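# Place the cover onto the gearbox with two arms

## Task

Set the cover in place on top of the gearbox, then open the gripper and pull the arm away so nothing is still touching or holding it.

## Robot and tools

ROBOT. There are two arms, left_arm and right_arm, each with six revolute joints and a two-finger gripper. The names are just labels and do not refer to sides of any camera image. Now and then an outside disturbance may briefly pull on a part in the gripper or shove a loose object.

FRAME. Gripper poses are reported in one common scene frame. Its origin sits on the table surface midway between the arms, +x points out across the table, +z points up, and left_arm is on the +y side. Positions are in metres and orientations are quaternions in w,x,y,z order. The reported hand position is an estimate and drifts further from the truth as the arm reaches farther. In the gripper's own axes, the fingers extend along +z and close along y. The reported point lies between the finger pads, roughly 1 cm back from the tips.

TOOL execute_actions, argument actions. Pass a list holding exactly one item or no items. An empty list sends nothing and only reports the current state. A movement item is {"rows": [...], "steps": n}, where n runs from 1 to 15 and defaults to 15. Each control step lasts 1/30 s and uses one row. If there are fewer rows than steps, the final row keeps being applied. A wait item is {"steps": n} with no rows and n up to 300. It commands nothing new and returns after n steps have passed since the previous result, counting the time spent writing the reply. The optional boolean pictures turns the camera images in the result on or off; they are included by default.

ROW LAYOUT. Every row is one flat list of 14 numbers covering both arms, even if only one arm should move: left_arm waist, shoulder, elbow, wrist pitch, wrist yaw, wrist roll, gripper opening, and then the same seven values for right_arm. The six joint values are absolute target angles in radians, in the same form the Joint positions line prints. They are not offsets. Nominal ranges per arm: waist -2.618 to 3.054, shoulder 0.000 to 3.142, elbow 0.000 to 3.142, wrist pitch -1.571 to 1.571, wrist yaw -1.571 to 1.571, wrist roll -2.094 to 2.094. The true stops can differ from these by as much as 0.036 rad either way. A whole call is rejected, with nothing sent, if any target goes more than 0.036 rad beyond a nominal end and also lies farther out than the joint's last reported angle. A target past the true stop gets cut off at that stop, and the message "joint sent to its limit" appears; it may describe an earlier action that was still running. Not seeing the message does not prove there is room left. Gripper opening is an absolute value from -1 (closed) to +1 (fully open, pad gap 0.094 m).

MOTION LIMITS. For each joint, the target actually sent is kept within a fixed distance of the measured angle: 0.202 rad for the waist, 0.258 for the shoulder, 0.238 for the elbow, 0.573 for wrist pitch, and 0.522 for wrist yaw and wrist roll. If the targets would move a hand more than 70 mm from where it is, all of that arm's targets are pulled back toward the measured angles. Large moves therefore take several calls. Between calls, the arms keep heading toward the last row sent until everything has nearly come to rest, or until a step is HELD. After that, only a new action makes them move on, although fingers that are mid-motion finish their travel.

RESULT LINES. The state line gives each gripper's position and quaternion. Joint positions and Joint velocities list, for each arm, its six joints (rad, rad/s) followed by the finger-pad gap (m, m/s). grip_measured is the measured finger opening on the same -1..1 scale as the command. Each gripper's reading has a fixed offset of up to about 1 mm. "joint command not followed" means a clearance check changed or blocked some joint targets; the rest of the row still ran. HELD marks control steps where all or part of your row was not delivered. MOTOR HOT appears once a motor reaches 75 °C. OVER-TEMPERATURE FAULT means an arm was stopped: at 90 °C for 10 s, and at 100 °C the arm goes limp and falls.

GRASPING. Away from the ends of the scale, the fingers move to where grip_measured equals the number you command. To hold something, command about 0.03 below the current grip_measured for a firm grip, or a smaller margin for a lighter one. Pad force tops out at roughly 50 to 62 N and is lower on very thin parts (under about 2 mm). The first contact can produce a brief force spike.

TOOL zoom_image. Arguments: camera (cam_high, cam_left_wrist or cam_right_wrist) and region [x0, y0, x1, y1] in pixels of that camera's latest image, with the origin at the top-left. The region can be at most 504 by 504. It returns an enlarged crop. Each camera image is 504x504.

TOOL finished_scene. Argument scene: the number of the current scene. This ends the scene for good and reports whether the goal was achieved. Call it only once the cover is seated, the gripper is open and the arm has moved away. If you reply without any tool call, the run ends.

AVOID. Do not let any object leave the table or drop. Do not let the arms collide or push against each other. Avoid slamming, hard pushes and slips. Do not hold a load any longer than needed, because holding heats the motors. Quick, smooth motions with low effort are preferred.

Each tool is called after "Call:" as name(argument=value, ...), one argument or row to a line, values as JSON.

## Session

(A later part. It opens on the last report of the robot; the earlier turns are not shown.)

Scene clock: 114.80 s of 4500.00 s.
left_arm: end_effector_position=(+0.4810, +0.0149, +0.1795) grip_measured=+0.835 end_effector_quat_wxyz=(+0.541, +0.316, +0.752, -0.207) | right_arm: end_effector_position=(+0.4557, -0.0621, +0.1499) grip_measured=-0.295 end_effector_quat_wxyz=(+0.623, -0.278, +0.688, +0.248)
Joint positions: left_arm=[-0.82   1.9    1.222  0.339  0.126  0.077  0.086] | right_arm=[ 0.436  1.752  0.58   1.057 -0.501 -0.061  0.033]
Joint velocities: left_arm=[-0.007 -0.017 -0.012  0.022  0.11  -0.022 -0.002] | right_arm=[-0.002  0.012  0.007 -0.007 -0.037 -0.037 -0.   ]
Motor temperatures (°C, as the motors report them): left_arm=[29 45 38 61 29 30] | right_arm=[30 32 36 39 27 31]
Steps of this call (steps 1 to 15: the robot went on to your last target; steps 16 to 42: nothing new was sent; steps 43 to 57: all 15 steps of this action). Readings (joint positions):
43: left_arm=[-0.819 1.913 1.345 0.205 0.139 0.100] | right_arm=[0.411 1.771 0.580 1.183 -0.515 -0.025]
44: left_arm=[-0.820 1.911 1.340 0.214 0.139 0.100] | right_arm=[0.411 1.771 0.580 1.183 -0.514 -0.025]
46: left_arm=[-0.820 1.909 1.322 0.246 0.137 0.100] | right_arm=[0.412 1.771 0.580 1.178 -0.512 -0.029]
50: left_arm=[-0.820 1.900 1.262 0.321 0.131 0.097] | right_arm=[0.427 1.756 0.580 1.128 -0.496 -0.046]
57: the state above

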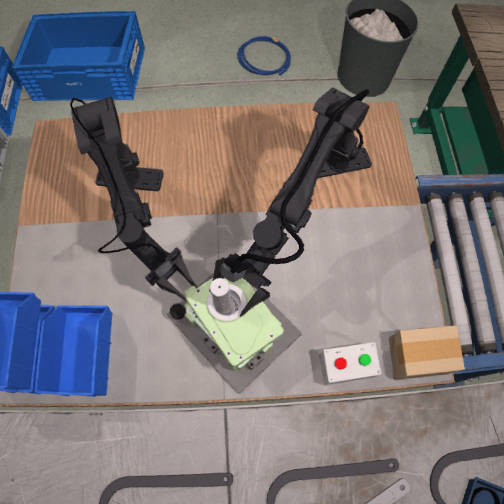

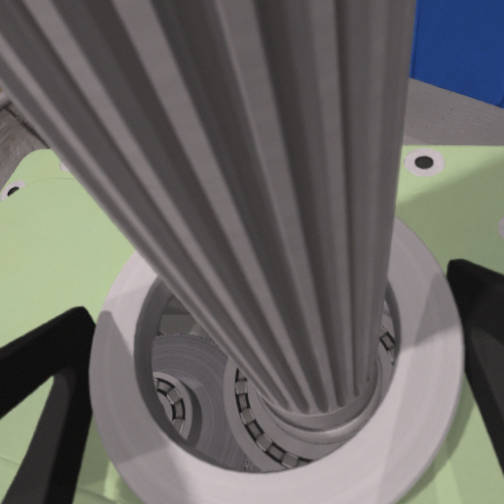

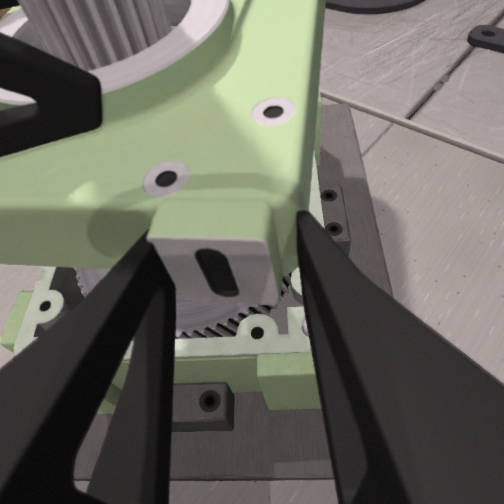

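Call:
execute_actions(
  actions=[
    {"rows":[[-0.83,1.85,1.24,0.55,0.155,0.13,0.72,0.446,1.72,0.597,1.15,-0.51,-0.05,-0.4],[-0.83,1.858,1.235,0.563,0.155,0.13,0.72,0.444,1.74,0.594,1.175,-0.51,-0.05,-0.4],[-0.83,1.866,1.229,0.576,0.155,0.13,0.72,0.442,1.756,0.591,1.195,-0.51,-0.05,-0.4],[-0.83,1.874,1.223,0.589,0.155,0.13,0.72,0.44,1.772,0.588,1.215,-0.51,-0.05,-0.4],[-0.83,1.882,1.217,0.602,0.155,0.13,0.72,0.438,1.788,0.585,1.235,-0.51,-0.05,-0.4],[-0.83,1.89,1.211,0.615,0.155,0.13,0.72,0.436,1.804,0.582,1.255,-0.51,-0.05,-0.4],[-0.83,1.898,1.205,0.628,0.155,0.13,0.72,0.434,1.82,0.579,1.275,-0.51,-0.05,-0.4],[-0.83,1.906,1.2,0.641,0.155,0.13,0.72,0.432,1.836,0.576,1.295,-0.51,-0.05,-0.4],[-0.83,1.913,1.195,0.654,0.155,0.13,0.72,0.43,1.852,0.573,1.315,-0.51,-0.05,-0.4],[-0.83,1.92,1.19,0.665,0.155,0.13,0.72,0.43,1.868,0.57,1.335,-0.51,-0.05,-0.4]],"steps":15},
  ],
)

Scene clock: 117.33 s of 4500.00 s.
left_arm: end_effector_position=(+0.4844, +0.0139, +0.1511) grip_measured=+0.835 end_effector_quat_wxyz=(+0.546, +0.314, +0.749, -0.208) | right_arm: end_effector_position=(+0.4592, -0.0636, +0.1219) grip_measured=-0.295 end_effector_quat_wxyz=(+0.626, -0.278, +0.686, +0.245)
Joint positions: left_arm=[-0.818  1.964  1.172  0.466  0.125  0.075  0.086] | right_arm=[ 0.43   1.886  0.565  1.211 -0.504 -0.066  0.033]
Joint velocities: left_arm=[ 0.002  0.056 -0.046  0.022  0.051 -0.051 -0.   ] | right_arm=[ 0.012  0.042 -0.032 -0.051 -0.007  0.007 -0.   ]
Motor temperatures (°C, as the motors report them): left_arm=[29 46 38 63 29 30] | right_arm=[30 32 36 39 27 31]
Steps of this call (steps 1 to 15: the robot went on to your last target; steps 16 to 61: nothing new was sent; steps 62 to 76: all 15 steps of this action). Readings (joint positions):
62: left_arm=[-0.820 1.900 1.222 0.345 0.126 0.077] | right_arm=[0.436 1.747 0.580 1.055 -0.499 -0.063]
63: left_arm=[-0.820 1.900 1.222 0.346 0.126 0.076] | right_arm=[0.436 1.747 0.580 1.057 -0.499 -0.063]
65: left_arm=[-0.820 1.900 1.216 0.362 0.125 0.077] | right_arm=[0.436 1.756 0.580 1.077 -0.499 -0.063]
69: left_arm=[-0.818 1.919 1.197 0.413 0.121 0.081] | right_arm=[0.433 1.809 0.578 1.149 -0.500 -0.064]
76: the state above

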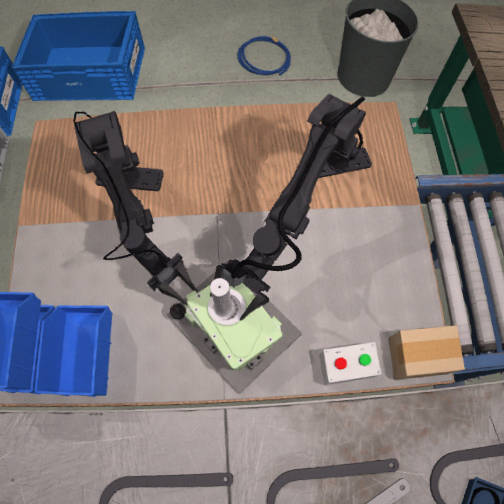

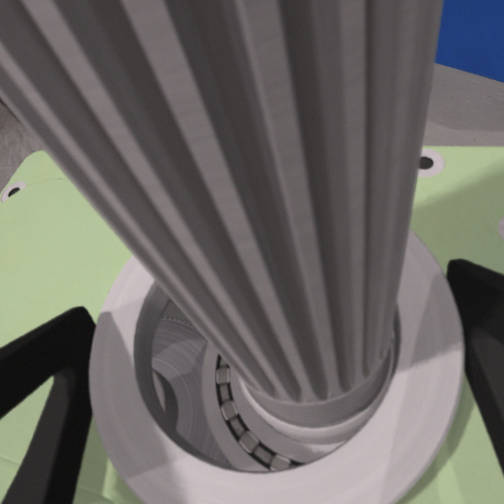

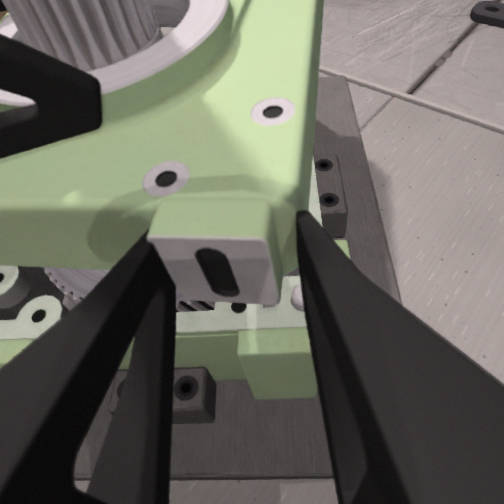

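Call:
execute_actions(
  actions=[
    {"rows":[[-0.836,1.924,1.195,0.667,0.15,0.13,0.72,0.422,1.871,0.566,1.34,-0.52,-0.05,-0.4],[-0.842,1.928,1.2,0.669,0.147,0.13,0.72,0.414,1.874,0.562,1.345,-0.53,-0.05,-0.4],[-0.848,1.932,1.205,0.671,0.144,0.13,0.72,0.406,1.877,0.558,1.35,-0.54,-0.05,-0.4],[-0.853,1.936,1.21,0.673,0.141,0.13,0.72,0.399,1.88,0.554,1.355,-0.55,-0.05,-0.4],[-0.858,1.94,1.215,0.675,0.138,0.13,0.72,0.392,1.884,0.55,1.36,-0.56,-0.05,-0.4],[-0.858,1.945,1.218,0.678,0.135,0.13,0.72,0.386,1.888,0.548,1.367,-0.57,-0.05,-0.4],[-0.858,1.95,1.22,0.682,0.135,0.13,0.72,0.386,1.893,0.546,1.374,-0.57,-0.05,-0.4],[-0.858,1.956,1.22,0.685,0.135,0.13,0.72,0.386,1.898,0.545,1.38,-0.57,-0.05,-0.4]],"steps":15},
  ],
)

Scene clock: 118.97 s of 4500.00 s.
left_arm: end_effector_position=(+0.4823, +0.0036, +0.1442) grip_measured=+0.835 end_effector_quat_wxyz=(+0.551, +0.312, +0.744, -0.212) | right_arm: end_effector_position=(+0.4573, -0.0743, +0.1151) grip_measured=-0.295 end_effector_quat_wxyz=(+0.628, -0.279, +0.683, +0.247)
Joint positions: left_arm=[-0.84   1.997  1.171  0.516  0.108  0.065  0.086] | right_arm=[ 0.393  1.916  0.543  1.267 -0.545 -0.068  0.033]
Joint velocities: left_arm=[-0.022  0.012  0.002  0.022  0.022 -0.037  0.   ] | right_arm=[-0.002 -0.002  0.002 -0.007  0.007 -0.007  0.   ]
Motor temperatures (°C, as the motors report them): left_arm=[29 46 38 63 29 30] | right_arm=[30 32 35 39 27 31]
Steps of this call (steps 1 to 30: the robot went on to your last target; steps 31 to 34: nothing new was sent; steps 35 to 49: all 15 steps of this action). Readings (joint positions):
35: left_arm=[-0.818 1.966 1.171 0.479 0.126 0.073] | right_arm=[0.429 1.887 0.563 1.225 -0.501 -0.066]
36: left_arm=[-0.818 1.966 1.171 0.480 0.126 0.073] | right_arm=[0.427 1.887 0.563 1.226 -0.504 -0.066]
38: left_arm=[-0.822 1.966 1.171 0.485 0.124 0.072] | right_arm=[0.420 1.887 0.563 1.230 -0.516 -0.066]
42: left_arm=[-0.835 1.978 1.171 0.510 0.109 0.071] | right_arm=[0.399 1.897 0.551 1.260 -0.540 -0.067]
49: the state above

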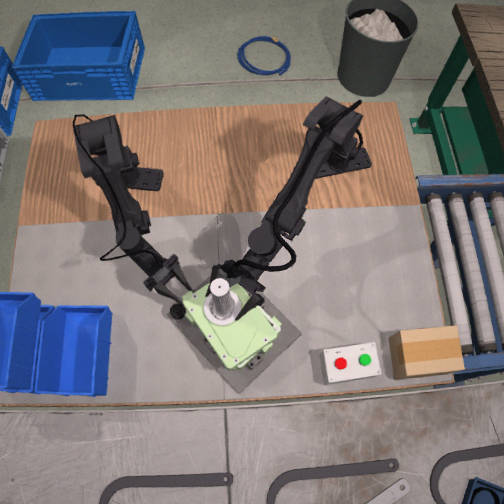

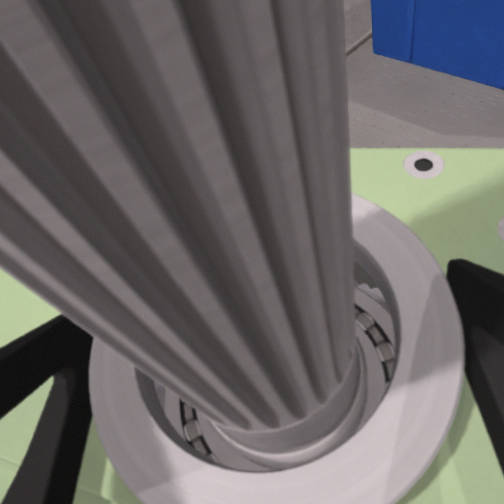

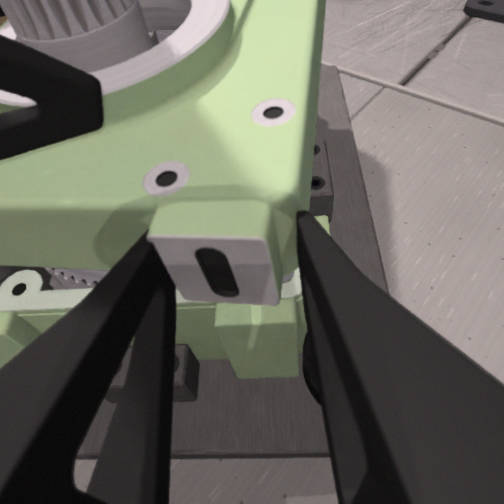

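Call:
execute_actions(
  actions=[
    {"rows":[[-0.858,1.96,1.215,0.685,0.135,0.13,0.72,0.386,1.906,0.544,1.388,-0.57,-0.05,-0.4],[-0.858,1.964,1.21,0.685,0.135,0.13,0.72,0.386,1.914,0.543,1.396,-0.57,-0.05,-0.4],[-0.858,1.968,1.205,0.685,0.135,0.13,0.72,0.386,1.922,0.542,1.404,-0.57,-0.05,-0.4],[-0.858,1.972,1.2,0.685,0.135,0.13,0.72,0.386,1.93,0.541,1.412,-0.57,-0.05,-0.4],[-0.858,1.976,1.195,0.685,0.135,0.13,0.72,0.386,1.938,0.54,1.42,-0.57,-0.05,-0.4],[-0.858,1.98,1.19,0.685,0.135,0.13,0.72,0.386,1.946,0.539,1.425,-0.57,-0.05,-0.4]],"steps":15},
  ],
)

Call:
zoom_image(
  camera="cam_high",
  region=[140,240,320,400],
)

Scene clock: 120.53 s of 4500.00 s.
left_arm: end_effector_position=(+0.4829, +0.0035, +0.1397) grip_measured=+0.835 end_effector_quat_wxyz=(+0.550, +0.313, +0.745, -0.210) | right_arm: end_effector_position=(+0.4580, -0.0740, +0.1100) grip_measured=-0.295 end_effector_quat_wxyz=(+0.632, -0.278, +0.680, +0.249)
Joint positions: left_arm=[-0.84   2.007  1.17   0.524  0.107  0.068  0.086] | right_arm=[ 0.392  1.957  0.543  1.321 -0.548 -0.062  0.033]
Joint velocities: left_arm=[ 0.002  0.002 -0.002  0.022  0.051  0.081  0.   ] | right_arm=[-0.012  0.002  0.002 -0.022 -0.022 -0.066 -0.   ]
Motor temperatures (°C, as the motors report them): left_arm=[29 46 38 64 29 30] | right_arm=[30 33 35 39 27 31]
Steps of this call (steps 1 to 15: the robot went on to your last target; steps 16 to 32: nothing new was sent; steps 33 to 47: all 15 steps of this action). Readings (joint positions):
33: left_arm=[-0.840 1.997 1.171 0.518 0.108 0.065] | right_arm=[0.393 1.916 0.543 1.270 -0.545 -0.068]
34: left_arm=[-0.840 1.997 1.171 0.518 0.108 0.065] | right_arm=[0.393 1.917 0.543 1.271 -0.545 -0.068]
36: left_arm=[-0.840 1.998 1.171 0.518 0.108 0.065] | right_arm=[0.392 1.927 0.543 1.286 -0.546 -0.068]
40: left_arm=[-0.840 2.007 1.170 0.524 0.107 0.068] | right_arm=[0.392 1.953 0.543 1.313 -0.548 -0.065]
47: the state above

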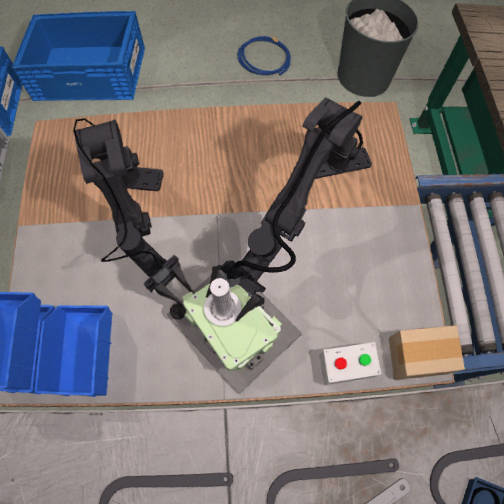

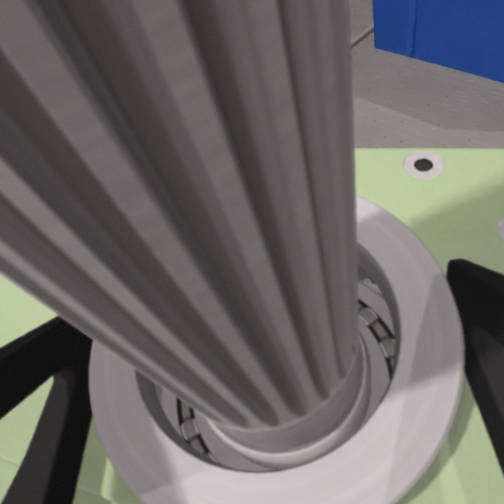

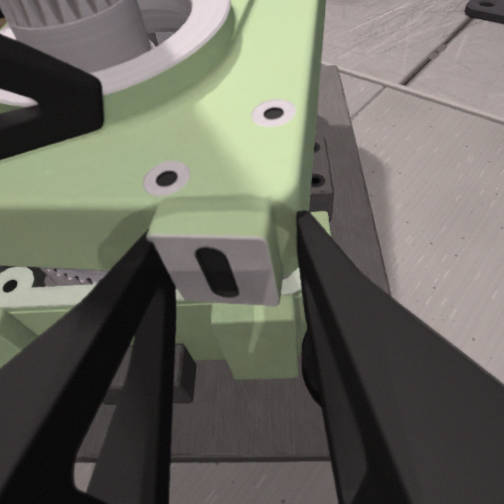

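Region (140, 240, 320, 400) of cam_high's 504x504 image, scaled by 2.800, with more detail than that image has.

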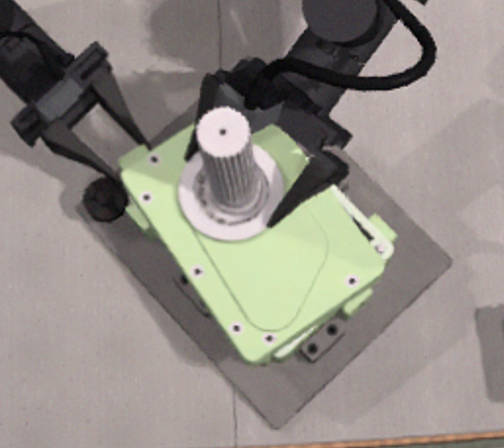

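Call:
execute_actions(
  actions=[
    {"rows":[[-0.858,1.965,1.205,0.685,0.125,0.13,0.72,0.386,1.935,0.56,1.42,-0.575,-0.05,-0.4],[-0.862,1.955,1.215,0.685,0.11,0.126,0.72,0.38,1.93,0.578,1.414,-0.59,-0.052,-0.4],[-0.866,1.95,1.22,0.685,0.095,0.122,0.72,0.374,1.932,0.588,1.408,-0.607,-0.054,-0.4],[-0.87,1.95,1.22,0.685,0.08,0.118,0.72,0.368,1.934,0.596,1.402,-0.624,-0.056,-0.4],[-0.874,1.95,1.22,0.685,0.065,0.114,0.72,0.362,1.936,0.604,1.396,-0.641,-0.058,-0.4],[-0.878,1.95,1.22,0.685,0.05,0.11,0.72,0.356,1.938,0.612,1.39,-0.658,-0.06,-0.4],[-0.882,1.95,1.22,0.685,0.035,0.106,0.72,0.35,1.94,0.62,1.384,-0.675,-0.062,-0.4],[-0.886,1.95,1.22,0.685,0.02,0.102,0.72,0.344,1.942,0.628,1.378,-0.692,-0.064,-0.4],[-0.89,1.95,1.22,0.685,0.005,0.098,0.72,0.338,1.944,0.636,1.372,-0.709,-0.066,-0.4],[-0.895,1.95,1.22,0.685,-0.01,0.094,0.72,0.331,1.946,0.644,1.366,-0.726,-0.068,-0.4],[-0.9,1.95,1.22,0.685,-0.025,0.09,0.72,0.324,1.948,0.65,1.36,-0.74,-0.07,-0.4]],"steps":15},
  ],
)

Call:
zoom_image(
  camera="cam_high",
  region=[140,240,320,400],
)

Scene clock: 123.53 s of 4500.00 s.
left_arm: end_effector_position=(+0.4823, -0.0002, +0.1430) grip_measured=+0.835 end_effector_quat_wxyz=(+0.563, +0.281, +0.754, -0.190) | right_arm: end_effector_position=(+0.4642, -0.0809, +0.1147) grip_measured=-0.295 end_effector_quat_wxyz=(+0.626, -0.307, +0.665, +0.269)
Joint positions: left_arm=[-0.882  2.007  1.17   0.54  -0.009  0.028  0.086] | right_arm=[ 0.328  1.966  0.597  1.276 -0.686 -0.086  0.033]
Joint velocities: left_arm=[-0.046 -0.017  0.007  0.037 -0.007  0.007 -0.001] | right_arm=[-0.042  0.007  0.022 -0.095 -0.125 -0.037 -0.   ]
Motor temperatures (°C, as the motors report them): left_arm=[29 46 38 64 29 30] | right_arm=[30 33 35 40 27 31]
Steps of this call (steps 1 to 15: the robot went on to your last target; steps 16 to 75: nothing new was sent; steps 76 to 90: all 15 steps of this action). Readings (joint positions):
76: left_arm=[-0.840 2.007 1.170 0.524 0.106 0.068] | right_arm=[0.392 1.957 0.543 1.321 -0.548 -0.062]
77: left_arm=[-0.840 2.007 1.170 0.524 0.105 0.068] | right_arm=[0.391 1.957 0.543 1.321 -0.550 -0.062]
79: left_arm=[-0.842 2.007 1.170 0.524 0.101 0.066] | right_arm=[0.387 1.957 0.543 1.321 -0.558 -0.063]
83: left_arm=[-0.860 2.007 1.170 0.527 0.059 0.050] | right_arm=[0.362 1.957 0.559 1.304 -0.607 -0.071]
90: the state above

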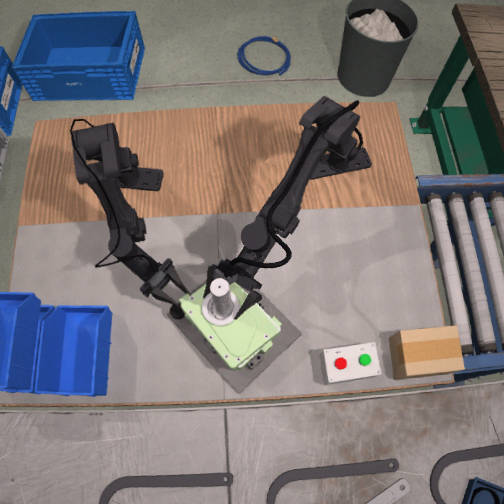

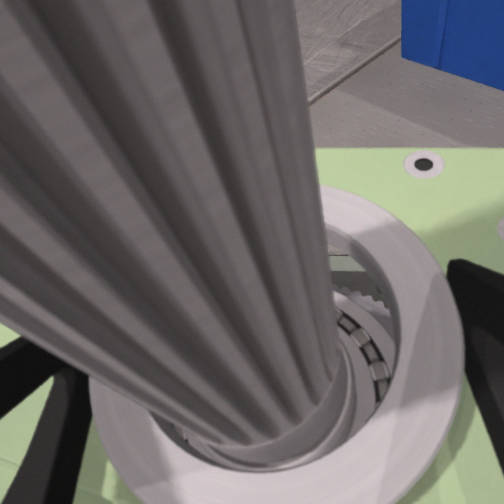

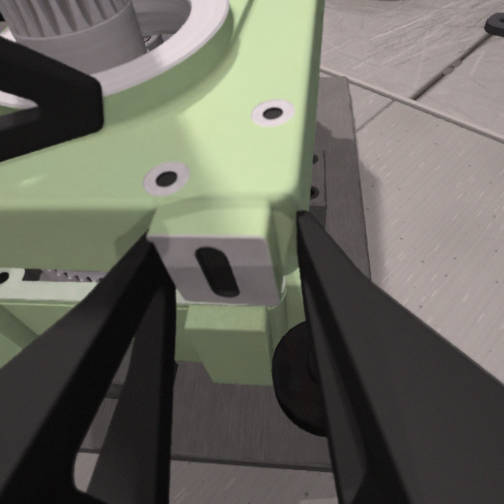

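Region (140, 240, 320, 400) of cam_high's 504x504 image, scaled by 2.800, with more detail than that image has.

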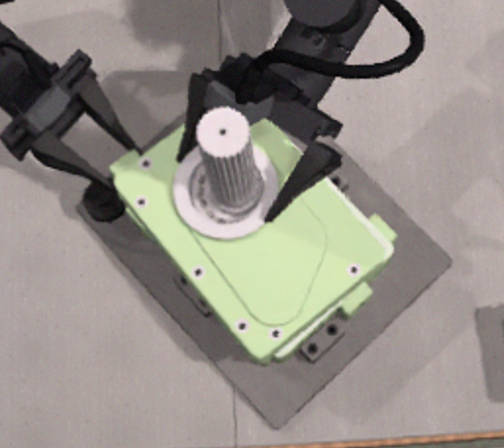

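Call:
execute_actions(
  actions=[
    {"rows":[[-0.89,1.947,1.22,0.68,-0.03,0.09,0.72,0.332,1.948,0.65,1.36,-0.74,-0.07,-0.4],[-0.882,1.944,1.22,0.675,-0.035,0.09,0.72,0.338,1.948,0.652,1.36,-0.74,-0.07,-0.4],[-0.875,1.941,1.22,0.67,-0.04,0.09,0.72,0.344,1.948,0.654,1.36,-0.74,-0.07,-0.4],[-0.869,1.938,1.22,0.665,-0.04,0.09,0.72,0.349,1.948,0.656,1.36,-0.74,-0.07,-0.4],[-0.864,1.935,1.22,0.66,-0.04,0.09,0.72,0.354,1.948,0.658,1.36,-0.74,-0.07,-0.4]],"steps":15},
  ],
)

Call:
zoom_image(
  camera="cam_high",
  region=[140,240,320,400],
)

Scene clock: 125.00 s of 4500.00 s.
left_arm: end_effector_position=(+0.4841, +0.0040, +0.1467) grip_measured=+0.835 end_effector_quat_wxyz=(+0.564, +0.276, +0.756, -0.187) | right_arm: end_effector_position=(+0.4664, -0.0770, +0.1181) grip_measured=-0.295 end_effector_quat_wxyz=(+0.627, -0.311, +0.661, +0.270)
Joint positions: left_arm=[-0.876  1.995  1.17   0.527 -0.016  0.026  0.086] | right_arm=[ 0.336  1.966  0.613  1.267 -0.687 -0.088  0.033]
Joint velocities: left_arm=[ 0.002 -0.007  0.012  0.022  0.037  0.037 -0.   ] | right_arm=[ 0.002 -0.007 -0.012 -0.022 -0.007 -0.037 -0.   ]
Motor temperatures (°C, as the motors report them): left_arm=[29 47 38 64 29 30] | right_arm=[30 33 35 40 27 31]
Steps of this call (steps 1 to 15: the robot went on to your last target; steps 16 to 29: nothing new was sent; steps 30 to 44: all 15 steps of this action). Readings (joint positions):
30: left_arm=[-0.884 2.007 1.170 0.540 -0.015 0.026] | right_arm=[0.325 1.966 0.599 1.272 -0.693 -0.088]
31: left_arm=[-0.884 2.007 1.170 0.540 -0.016 0.026] | right_arm=[0.325 1.966 0.599 1.272 -0.693 -0.088]
33: left_arm=[-0.884 2.007 1.170 0.539 -0.016 0.026] | right_arm=[0.326 1.966 0.599 1.272 -0.692 -0.088]
37: left_arm=[-0.879 2.000 1.170 0.528 -0.016 0.026] | right_arm=[0.333 1.966 0.606 1.267 -0.688 -0.088]
44: the state above

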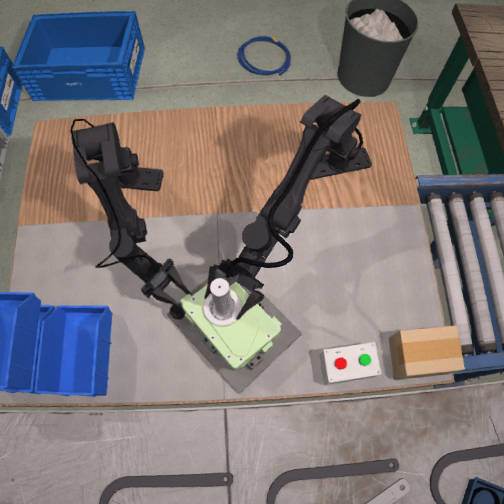

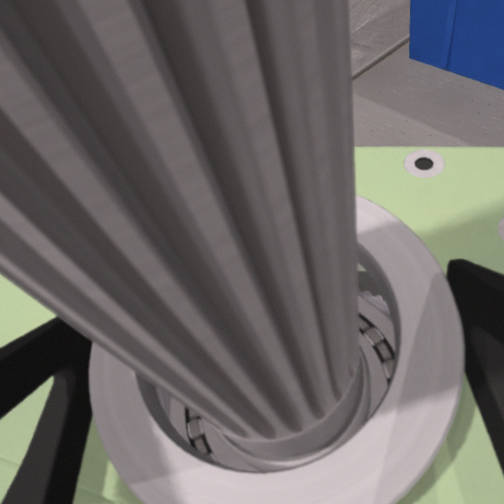

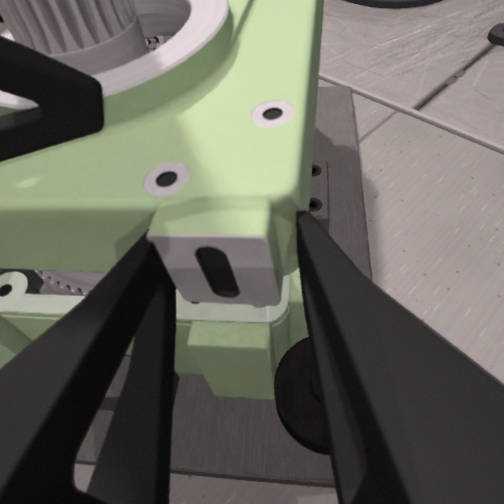

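Region (140, 240, 320, 400) of cam_high's 504x504 image, scaled by 2.800, with more detail than that image has.

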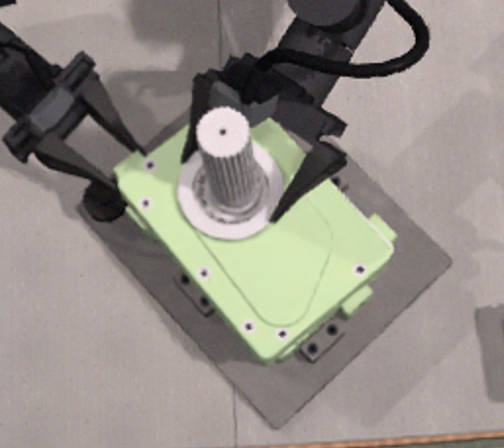

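Call:
execute_actions(
  actions=[
    {"rows":[[-0.864,1.942,1.212,0.655,-0.04,0.09,0.72,0.354,1.956,0.65,1.365,-0.74,-0.07,-0.4],[-0.864,1.949,1.204,0.65,-0.04,0.09,0.72,0.354,1.964,0.644,1.37,-0.74,-0.07,-0.4],[-0.864,1.956,1.197,0.645,-0.04,0.09,0.72,0.354,1.972,0.638,1.375,-0.74,-0.07,-0.4],[-0.864,1.962,1.19,0.64,-0.04,0.09,0.72,0.354,1.98,0.632,1.38,-0.74,-0.07,-0.4],[-0.864,1.968,1.185,0.635,-0.04,0.09,0.72,0.354,1.988,0.627,1.385,-0.74,-0.07,-0.4],[-0.864,1.974,1.18,0.63,-0.04,0.09,0.72,0.354,1.996,0.622,1.39,-0.74,-0.07,-0.4],[-0.864,1.98,1.175,0.625,-0.04,0.09,0.72,0.354,2.004,0.618,1.395,-0.74,-0.07,-0.4],[-0.864,1.985,1.17,0.62,-0.04,0.09,0.72,0.354,2.012,0.614,1.4,-0.74,-0.07,-0.4]],"steps":15},
  ],
)

Scene clock: 126.33 s of 4500.00 s.
left_arm: end_effector_position=(+0.4837, +0.0053, +0.1368) grip_measured=+0.835 end_effector_quat_wxyz=(+0.556, +0.285, +0.761, -0.176) | right_arm: end_effector_position=(+0.4655, -0.0749, +0.1053) grip_measured=-0.295 end_effector_quat_wxyz=(+0.621, -0.307, +0.664, +0.280)
Joint positions: left_arm=[-0.876  2.006  1.17   0.51  -0.02   0.046  0.086] | right_arm=[ 0.339  2.02   0.613  1.315 -0.694 -0.068  0.033]
Joint velocities: left_arm=[-0.012 -0.012  0.007 -0.022  0.007 -0.022 -0.   ] | right_arm=[-0.007  0.007  0.007  0.037  0.037 -0.022 -0.   ]
Motor temperatures (°C, as the motors report them): left_arm=[29 47 38 64 29 31] | right_arm=[30 33 35 40 27 31]
Steps of this call (steps 1 to 15: the robot went on to your last target; steps 16 to 25: nothing new was sent; steps 26 to 40: all 15 steps of this action). Readings (joint positions):
26: left_arm=[-0.876 1.995 1.170 0.527 -0.016 0.026] | right_arm=[0.336 1.966 0.613 1.267 -0.687 -0.088]
27: left_arm=[-0.876 1.995 1.170 0.527 -0.016 0.026] | right_arm=[0.336 1.968 0.613 1.268 -0.687 -0.088]
29: left_arm=[-0.876 1.995 1.170 0.521 -0.017 0.027] | right_arm=[0.337 1.977 0.613 1.277 -0.688 -0.088]
33: left_arm=[-0.876 2.005 1.170 0.510 -0.019 0.037] | right_arm=[0.339 2.008 0.613 1.296 -0.692 -0.081]
40: the state above

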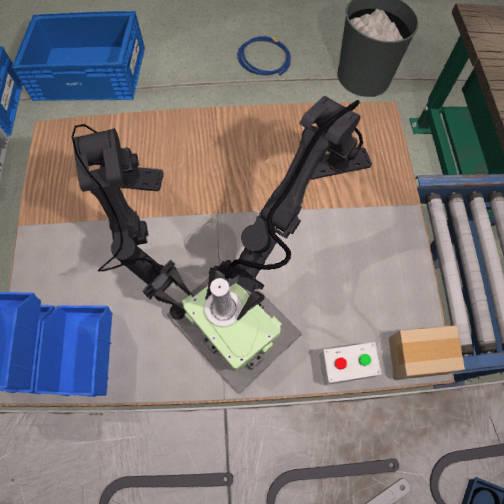

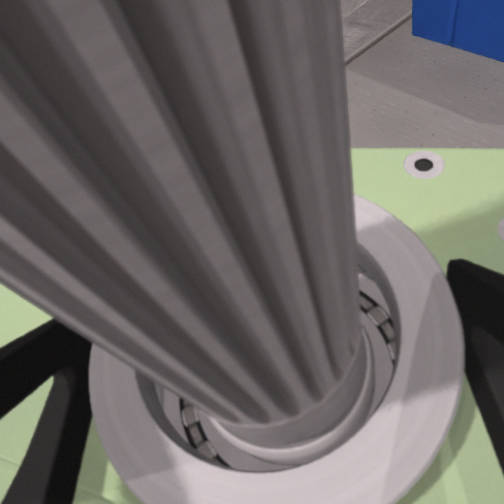

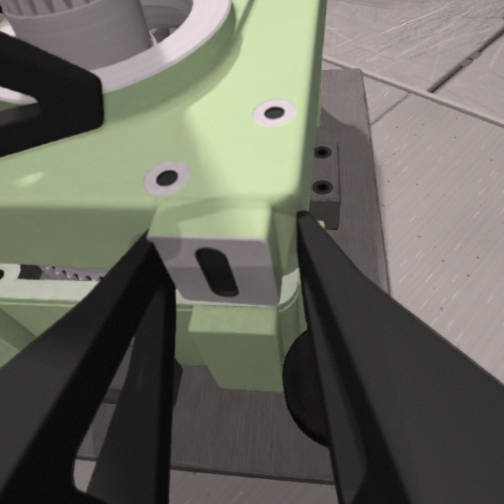

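Call:
execute_actions(
  actions=[
    {"rows":[[-0.87,1.99,1.17,0.59,-0.03,0.07,0.72,0.35,2.015,0.614,1.39,-0.72,-0.07,-0.4],[-0.872,1.995,1.17,0.56,-0.025,0.06,0.72,0.345,2.02,0.614,1.38,-0.71,-0.07,-0.4],[-0.876,2.0,1.17,0.53,-0.02,0.05,0.72,0.342,2.025,0.614,1.37,-0.7,-0.07,-0.4],[-0.876,2.0,1.17,0.53,-0.02,0.05,0.72,0.342,2.025,0.614,1.36,-0.7,-0.07,-0.4],[-0.876,2.0,1.17,0.53,-0.02,0.05,0.8,0.342,2.025,0.614,1.36,-0.7,-0.07,-0.4],[-0.876,2.0,1.17,0.53,-0.02,0.05,0.83,0.342,2.025,0.614,1.36,-0.7,-0.07,-0.4],[-0.876,2.0,1.17,0.53,-0.02,0.05,0.86,0.342,2.025,0.614,1.36,-0.7,-0.07,-0.4],[-0.876,2.0,1.17,0.53,-0.02,0.05,0.9,0.342,2.025,0.614,1.36,-0.7,-0.07,-0.4]],"steps":15},
  ],
)

Call:
zoom_image(
  camera="cam_high",
  region=[140,240,320,400],
)

Scene clock: 127.93 s of 4500.00 s.
left_arm: end_effector_position=(+0.4837, +0.0053, +0.1366) grip_measured=+0.898 end_effector_quat_wxyz=(+0.555, +0.285, +0.761, -0.176) | right_arm: end_effector_position=(+0.4660, -0.0754, +0.1031) grip_measured=-0.295 end_effector_quat_wxyz=(+0.616, -0.296, +0.671, +0.288)
Joint positions: left_arm=[-0.876  2.006  1.17   0.509 -0.02   0.044  0.089] | right_arm=[ 0.339  2.025  0.613  1.315 -0.689 -0.041  0.033]
Joint velocities: left_arm=[-0.002 -0.022  0.007 -0.022  0.007  0.022 -0.001] | right_arm=[ 0.012  0.012  0.022  0.051  0.007  0.022 -0.001]
Motor temperatures (°C, as the motors report them): left_arm=[29 47 38 64 29 30] | right_arm=[30 33 35 40 27 31]
Steps of this call (steps 1 to 15: the robot went on to your last target; steps 16 to 33: nothing new was sent; steps 34 to 48: all 15 steps of this action). Readings (joint positions):
34: left_arm=[-0.876 2.006 1.170 0.510 -0.020 0.045] | right_arm=[0.339 2.020 0.613 1.316 -0.693 -0.067]
35: left_arm=[-0.876 2.006 1.170 0.508 -0.020 0.043] | right_arm=[0.339 2.020 0.613 1.316 -0.692 -0.067]
37: left_arm=[-0.876 2.006 1.170 0.506 -0.020 0.042] | right_arm=[0.339 2.020 0.613 1.316 -0.691 -0.066]
41: left_arm=[-0.876 2.006 1.170 0.506 -0.020 0.041] | right_arm=[0.339 2.021 0.613 1.316 -0.691 -0.065]
48: the state above

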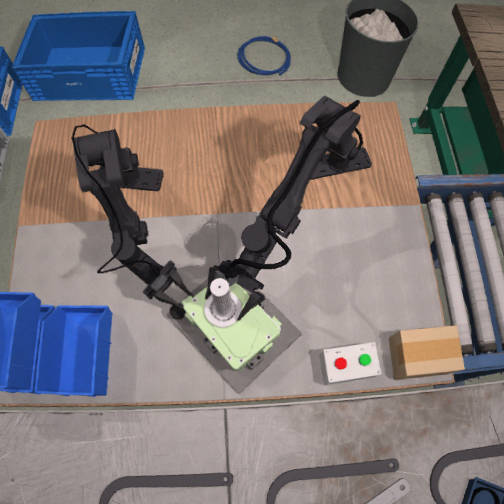

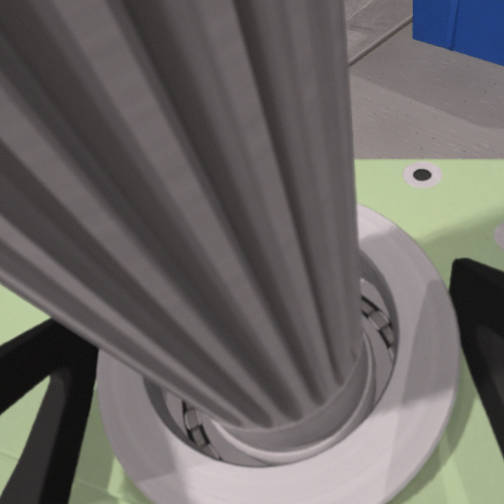

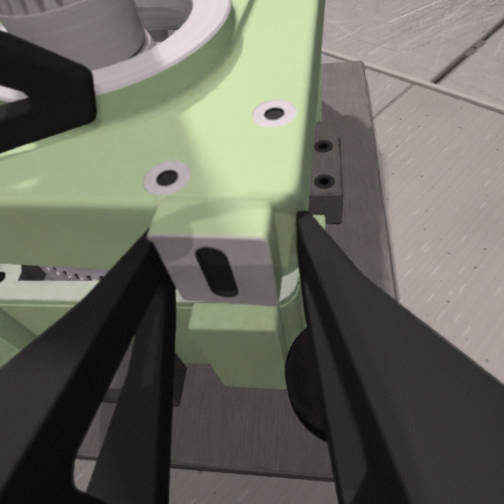

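Region (140, 240, 320, 400) of cam_high's 504x504 image, scaled by 2.800, with more detail than that image has.

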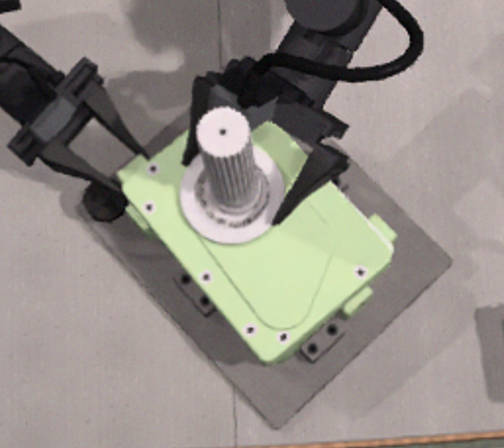

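Call:
execute_actions(
  actions=[
    {"rows":[[-0.876,2.0,1.17,0.53,-0.02,0.05,0.82,0.342,2.025,0.614,1.36,-0.7,-0.05,-0.4],[-0.876,2.0,1.17,0.53,-0.02,0.05,0.72,0.342,2.025,0.614,1.36,-0.7,-0.04,-0.4],[-0.876,2.0,1.17,0.53,-0.02,0.05,0.72,0.342,2.025,0.614,1.36,-0.7,-0.04,-0.4],[-0.876,1.99,1.18,0.56,-0.02,0.06,0.72,0.342,2.02,0.63,1.37,-0.7,-0.04,-0.4],[-0.88,1.98,1.19,0.59,-0.035,0.07,0.72,0.336,2.015,0.64,1.38,-0.72,-0.04,-0.4],[-0.885,1.975,1.195,0.61,-0.05,0.08,0.72,0.33,2.01,0.65,1.38,-0.74,-0.04,-0.4],[-0.89,1.97,1.2,0.62,-0.065,0.08,0.72,0.325,2.01,0.66,1.38,-0.76,-0.04,-0.4],[-0.895,1.97,1.2,0.62,-0.08,0.08,0.72,0.32,2.01,0.67,1.375,-0.78,-0.04,-0.4],[-0.9,1.97,1.2,0.62,-0.095,0.08,0.72,0.316,2.01,0.68,1.37,-0.8,-0.04,-0.4]],"steps":15},
  ],
)

Call:
zoom_image(
  camera="cam_high",
  region=[140,240,320,400],
)

Scene clock: 130.20 s of 4500.00 s.
left_arm: end_effector_position=(+0.4827, +0.0035, +0.1383) grip_measured=+0.810 end_effector_quat_wxyz=(+0.561, +0.274, +0.763, -0.169) | right_arm: end_effector_position=(+0.4671, -0.0771, +0.1041) grip_measured=-0.295 end_effector_quat_wxyz=(+0.608, -0.301, +0.669, +0.303)
Joint positions: left_arm=[-0.892  2.006  1.17   0.516 -0.061  0.031  0.085] | right_arm=[ 0.319  2.025  0.633  1.287 -0.741 -0.032  0.033]
Joint velocities: left_arm=[-0.042 -0.027 -0.012  0.022  0.051 -0.051 -0.001] | right_arm=[-0.012 -0.002  0.017 -0.007  0.022 -0.037 -0.   ]
Motor temperatures (°C, as the motors report them): left_arm=[29 47 38 62 29 30] | right_arm=[30 33 34 40 27 31]
Steps of this call (steps 1 to 15: the robot went on to your last target; steps 16 to 53: nothing new was sent; steps 54 to 68: all 15 steps of this action). Readings (joint positions):
54: left_arm=[-0.876 2.006 1.170 0.509 -0.019 0.045] | right_arm=[0.339 2.025 0.613 1.315 -0.689 -0.034]
55: left_arm=[-0.876 2.006 1.170 0.510 -0.019 0.045] | right_arm=[0.339 2.025 0.613 1.315 -0.689 -0.031]
57: left_arm=[-0.876 2.006 1.170 0.511 -0.019 0.045] | right_arm=[0.339 2.025 0.613 1.315 -0.689 -0.028]
61: left_arm=[-0.879 2.006 1.170 0.516 -0.026 0.045] | right_arm=[0.334 2.025 0.618 1.312 -0.702 -0.027]
68: the state above

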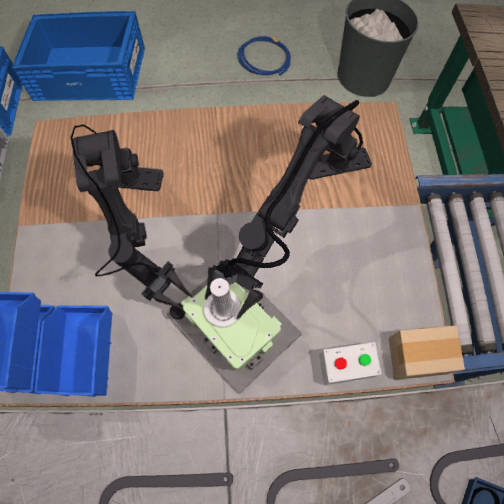

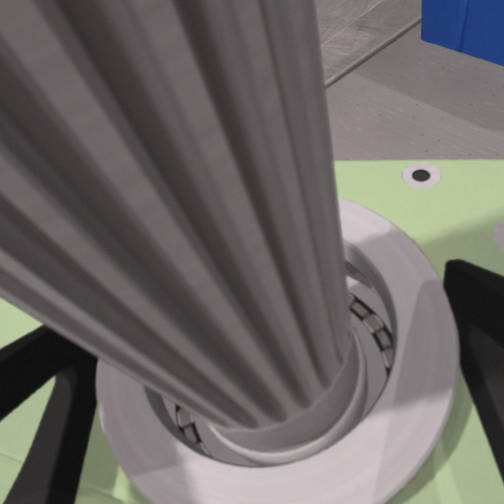

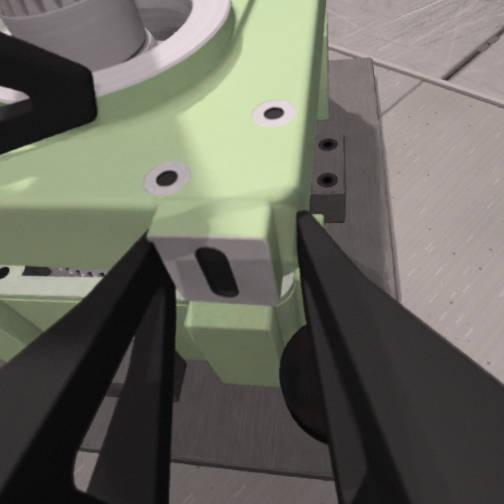

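Region (140, 240, 320, 400) of cam_high's 504x504 image, scaled by 2.800, with more detail than that image has.

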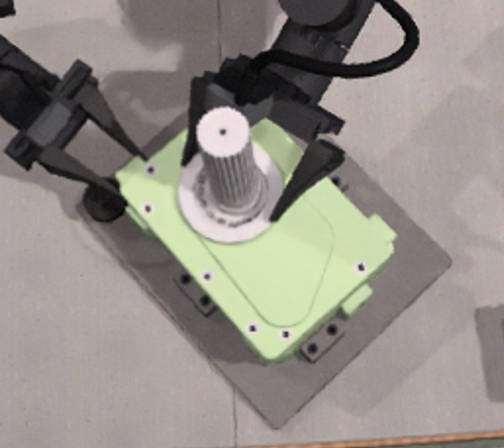

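Call:
execute_actions(
  actions=[
    {"rows":[[-0.893,1.974,1.195,0.61,-0.09,0.07,0.72,0.322,2.014,0.675,1.37,-0.79,-0.04,-0.4],[-0.887,1.978,1.19,0.6,-0.09,0.07,0.72,0.328,2.018,0.67,1.37,-0.785,-0.04,-0.4],[-0.882,1.982,1.185,0.59,-0.09,0.065,0.72,0.333,2.022,0.665,1.37,-0.78,-0.04,-0.4],[-0.878,1.986,1.18,0.58,-0.09,0.06,0.72,0.337,2.026,0.66,1.37,-0.78,-0.04,-0.4],[-0.875,1.99,1.176,0.57,-0.09,0.06,0.72,0.34,2.03,0.655,1.37,-0.78,-0.04,-0.4],[-0.873,1.995,1.172,0.56,-0.09,0.055,0.72,0.342,2.035,0.65,1.37,-0.78,-0.04,-0.4],[-0.873,2.0,1.168,0.55,-0.09,0.05,0.72,0.342,2.04,0.645,1.37,-0.78,-0.04,-0.4],[-0.873,2.008,1.164,0.54,-0.09,0.05,0.72,0.342,2.046,0.64,1.37,-0.78,-0.04,-0.4]],"steps":15},
  ],
)

Scene clock: 131.60 s of 4500.00 s.
left_arm: end_effector_position=(+0.4828, +0.0041, +0.1370) grip_measured=+0.810 end_effector_quat_wxyz=(+0.559, +0.273, +0.765, -0.168) | right_arm: end_effector_position=(+0.4674, -0.0765, +0.1028) grip_measured=-0.295 end_effector_quat_wxyz=(+0.611, -0.301, +0.666, +0.305)
Joint positions: left_arm=[-0.892  2.006  1.17   0.512 -0.063  0.029  0.085] | right_arm=[ 0.32   2.043  0.634  1.316 -0.743 -0.024  0.033]
Joint velocities: left_arm=[-0.022 -0.002 -0.002 -0.081 -0.022  0.007 -0.001] | right_arm=[-0.022  0.012  0.007 -0.007  0.11  -0.007 -0.001]
Motor temperatures (°C, as the motors report them): left_arm=[29 47 38 62 29 30] | right_arm=[30 33 34 40 27 31]
Steps of this call (steps 1 to 15: the robot went on to your last target; steps 16 to 27: nothing new was sent; steps 28 to 42: all 15 steps of this action). Readings (joint positions):
28: left_arm=[-0.892 2.006 1.170 0.516 -0.062 0.029] | right_arm=[0.318 2.025 0.634 1.286 -0.743 -0.033]
29: left_arm=[-0.892 2.006 1.170 0.516 -0.062 0.029] | right_arm=[0.318 2.025 0.634 1.286 -0.743 -0.033]
31: left_arm=[-0.892 2.006 1.170 0.515 -0.063 0.028] | right_arm=[0.318 2.028 0.634 1.287 -0.743 -0.033]
35: left_arm=[-0.892 2.006 1.170 0.512 -0.063 0.029] | right_arm=[0.320 2.037 0.634 1.302 -0.742 -0.029]
42: the state above

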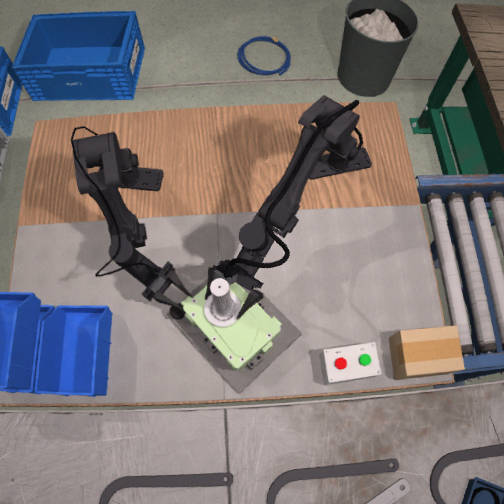

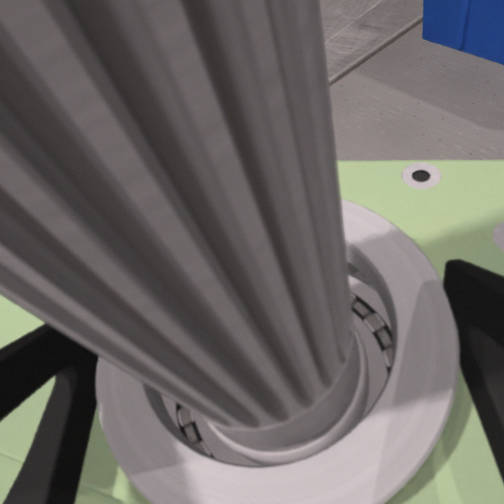

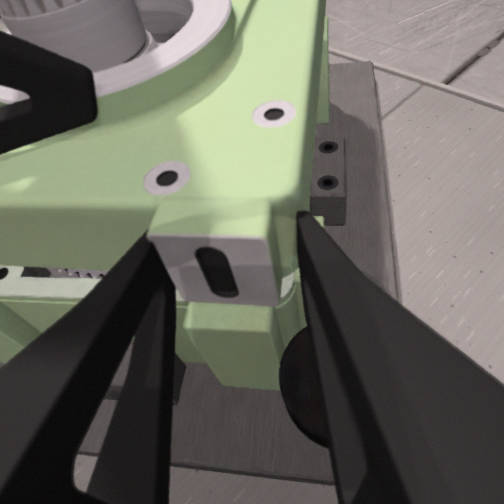

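Push a bit more along the tangent.

Call:
execute_actions(
  actions=[
    {"rows":[[-0.869,2.006,1.166,0.54,-0.09,0.05,0.72,0.346,2.046,0.645,1.37,-0.78,-0.04,-0.4],[-0.865,2.004,1.168,0.54,-0.09,0.05,0.72,0.35,2.046,0.65,1.37,-0.78,-0.04,-0.4],[-0.861,2.002,1.17,0.54,-0.09,0.05,0.72,0.353,2.046,0.655,1.37,-0.78,-0.04,-0.4],[-0.857,2.0,1.17,0.54,-0.09,0.05,0.72,0.356,2.046,0.66,1.37,-0.78,-0.04,-0.4],[-0.853,2.0,1.17,0.54,-0.09,0.05,0.72,0.359,2.046,0.665,1.37,-0.78,-0.04,-0.4],[-0.85,2.0,1.17,0.54,-0.09,0.05,0.72,0.362,2.046,0.67,1.37,-0.78,-0.04,-0.4]],"steps":15},
  ],
)

Scene clock: 132.80 s of 4500.00 s.
left_arm: end_effector_position=(+0.4848, +0.0067, +0.1366) grip_measured=+0.810 end_effector_quat_wxyz=(+0.558, +0.275, +0.765, -0.169) | right_arm: end_effector_position=(+0.4680, -0.0740, +0.1030) grip_measured=-0.295 end_effector_quat_wxyz=(+0.612, -0.298, +0.668, +0.302)
Joint positions: left_arm=[-0.882  2.006  1.17   0.511 -0.05   0.034  0.085] | right_arm=[ 0.331  2.043  0.634  1.318 -0.723 -0.021  0.033]
Joint velocities: left_arm=[ 0.012 -0.007  0.002 -0.066 -0.066 -0.11  -0.001] | right_arm=[-0.002 -0.002 -0.012 -0.007 -0.051  0.007 -0.   ]
Motor temperatures (°C, as the motors report them): left_arm=[29 46 37 62 29 30] | right_arm=[30 33 34 40 27 31]
Steps of this call (steps 1 to 15: the robot went on to your last target; steps 16 to 21: nothing new was sent; steps 22 to 36: all 15 steps of this action). Readings (joint positions):
22: left_arm=[-0.892 2.006 1.170 0.512 -0.063 0.029] | right_arm=[0.320 2.043 0.634 1.316 -0.743 -0.024]
23: left_arm=[-0.891 2.006 1.170 0.512 -0.063 0.029] | right_arm=[0.320 2.043 0.634 1.316 -0.743 -0.024]
25: left_arm=[-0.889 2.006 1.170 0.511 -0.063 0.028] | right_arm=[0.323 2.043 0.634 1.316 -0.739 -0.023]
29: left_arm=[-0.882 2.006 1.170 0.511 -0.050 0.033] | right_arm=[0.331 2.043 0.634 1.318 -0.723 -0.021]
36: the state above

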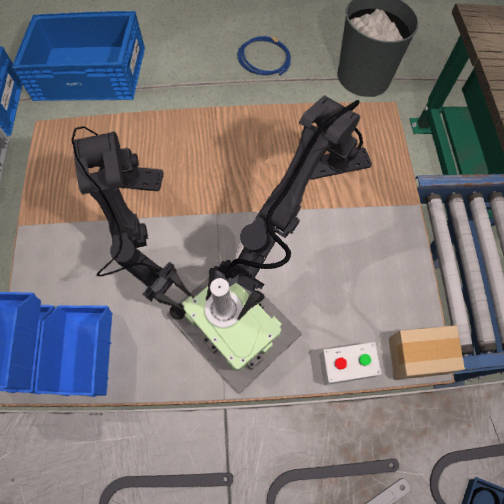

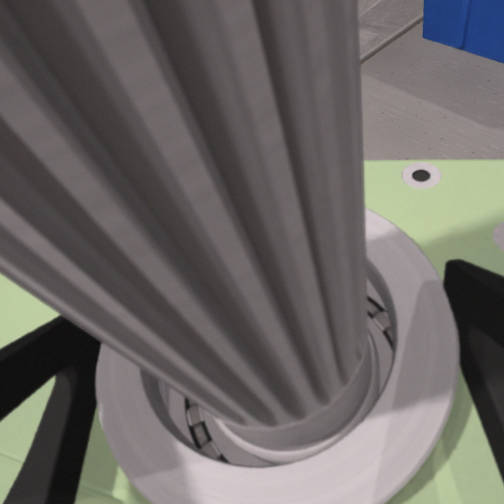

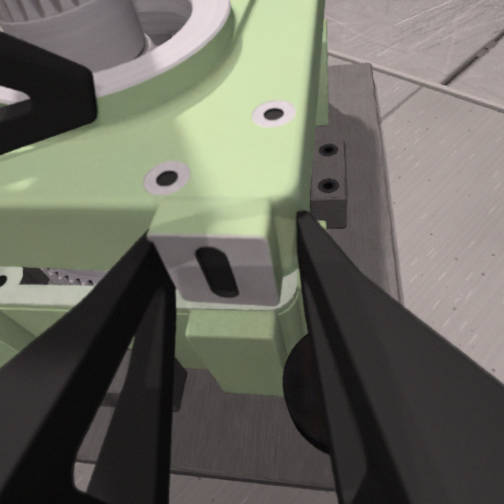

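Call:
execute_actions(
  actions=[
    {"rows":[[-0.87,2.006,1.17,0.53,-0.07,0.04,0.72,0.345,2.046,0.65,1.35,-0.76,-0.03,-0.4],[-0.885,2.006,1.17,0.52,-0.06,0.035,0.72,0.33,2.046,0.64,1.335,-0.74,-0.02,-0.4],[-0.895,2.006,1.17,0.52,-0.06,0.035,0.72,0.318,2.046,0.64,1.33,-0.74,-0.02,-0.4],[-0.902,2.006,1.17,0.52,-0.06,0.035,0.72,0.31,2.046,0.63,1.33,-0.74,-0.02,-0.4],[-0.902,2.006,1.17,0.52,-0.06,0.035,0.72,0.31,2.046,0.63,1.33,-0.74,-0.02,-0.4],[-0.902,2.006,1.17,0.52,-0.06,0.035,0.72,0.31,2.046,0.63,1.33,-0.74,-0.02,-0.4],[-0.902,2.006,1.17,0.52,-0.06,0.035,0.72,0.31,2.046,0.63,1.33,-0.74,-0.02,-0.4],[-0.887,2.006,1.17,0.52,-0.055,0.035,0.72,0.325,2.046,0.635,1.33,-0.73,-0.02,-0.4],[-0.887,2.006,1.17,0.52,-0.055,0.035,0.85,0.325,2.046,0.635,1.33,-0.73,-0.02,-0.28],[-0.887,2.006,1.17,0.52,-0.055,0.035,1,0.325,2.046,0.635,1.33,-0.73,-0.02,-0.1]],"steps":15},
  ],
)

Scene clock: 134.87 s of 4500.00 s.
left_arm: end_effector_position=(+0.4842, +0.0049, +0.1387) grip_measured=+1.000 end_effector_quat_wxyz=(+0.561, +0.272, +0.763, -0.171) | right_arm: end_effector_position=(+0.4683, -0.0759, +0.1028) grip_measured=-0.102 end_effector_quat_wxyz=(+0.611, -0.295, +0.669, +0.304)
Joint positions: left_arm=[-0.887  2.006  1.17   0.519 -0.054  0.028  0.094] | right_arm=[ 0.325  2.043  0.634  1.316 -0.729 -0.016  0.042]
Joint velocities: left_arm=[ 0.002 -0.002 -0.017 -0.037 -0.007 -0.022  0.   ] | right_arm=[-0.002 -0.017  0.012 -0.051  0.022 -0.037 -0.001]
Motor temperatures (°C, as the motors report them): left_arm=[29 46 37 61 29 30] | right_arm=[30 33 34 40 27 31]
Steps of this call (steps 1 to 15: the robot went on to your last target; steps 16 to 47: nothing new was sent; steps 48 to 62: all 15 steps of this action). Readings (joint positions):
48: left_arm=[-0.882 2.006 1.170 0.511 -0.049 0.034] | right_arm=[0.331 2.043 0.634 1.318 -0.722 -0.021]
49: left_arm=[-0.882 2.006 1.170 0.511 -0.048 0.034] | right_arm=[0.330 2.043 0.634 1.318 -0.721 -0.019]
51: left_arm=[-0.884 2.006 1.170 0.511 -0.050 0.031] | right_arm=[0.328 2.043 0.634 1.316 -0.723 -0.018]
55: left_arm=[-0.887 2.006 1.170 0.511 -0.054 0.029] | right_arm=[0.325 2.043 0.634 1.316 -0.729 -0.017]
62: the state above

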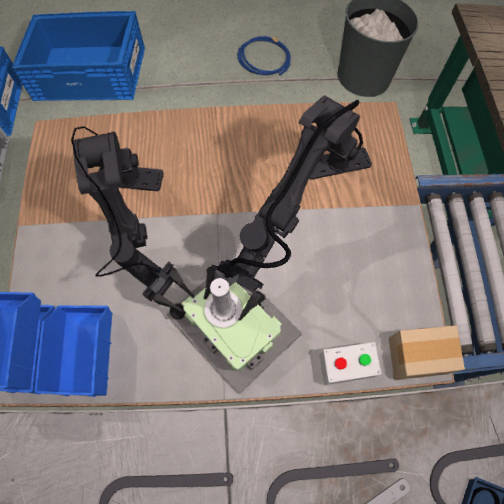

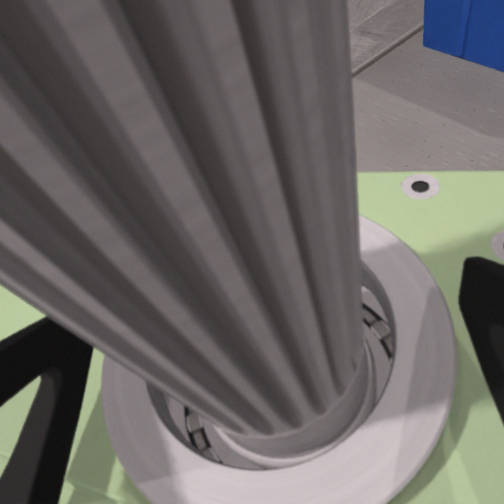

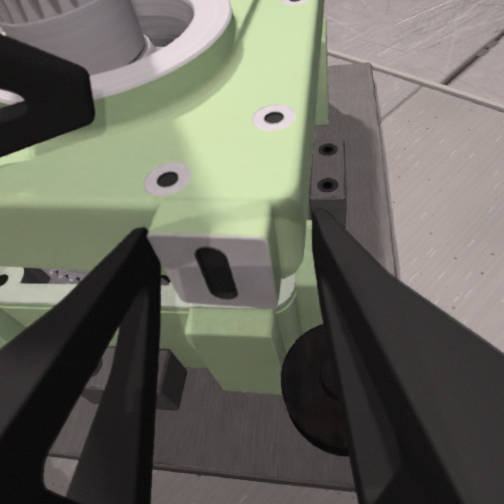

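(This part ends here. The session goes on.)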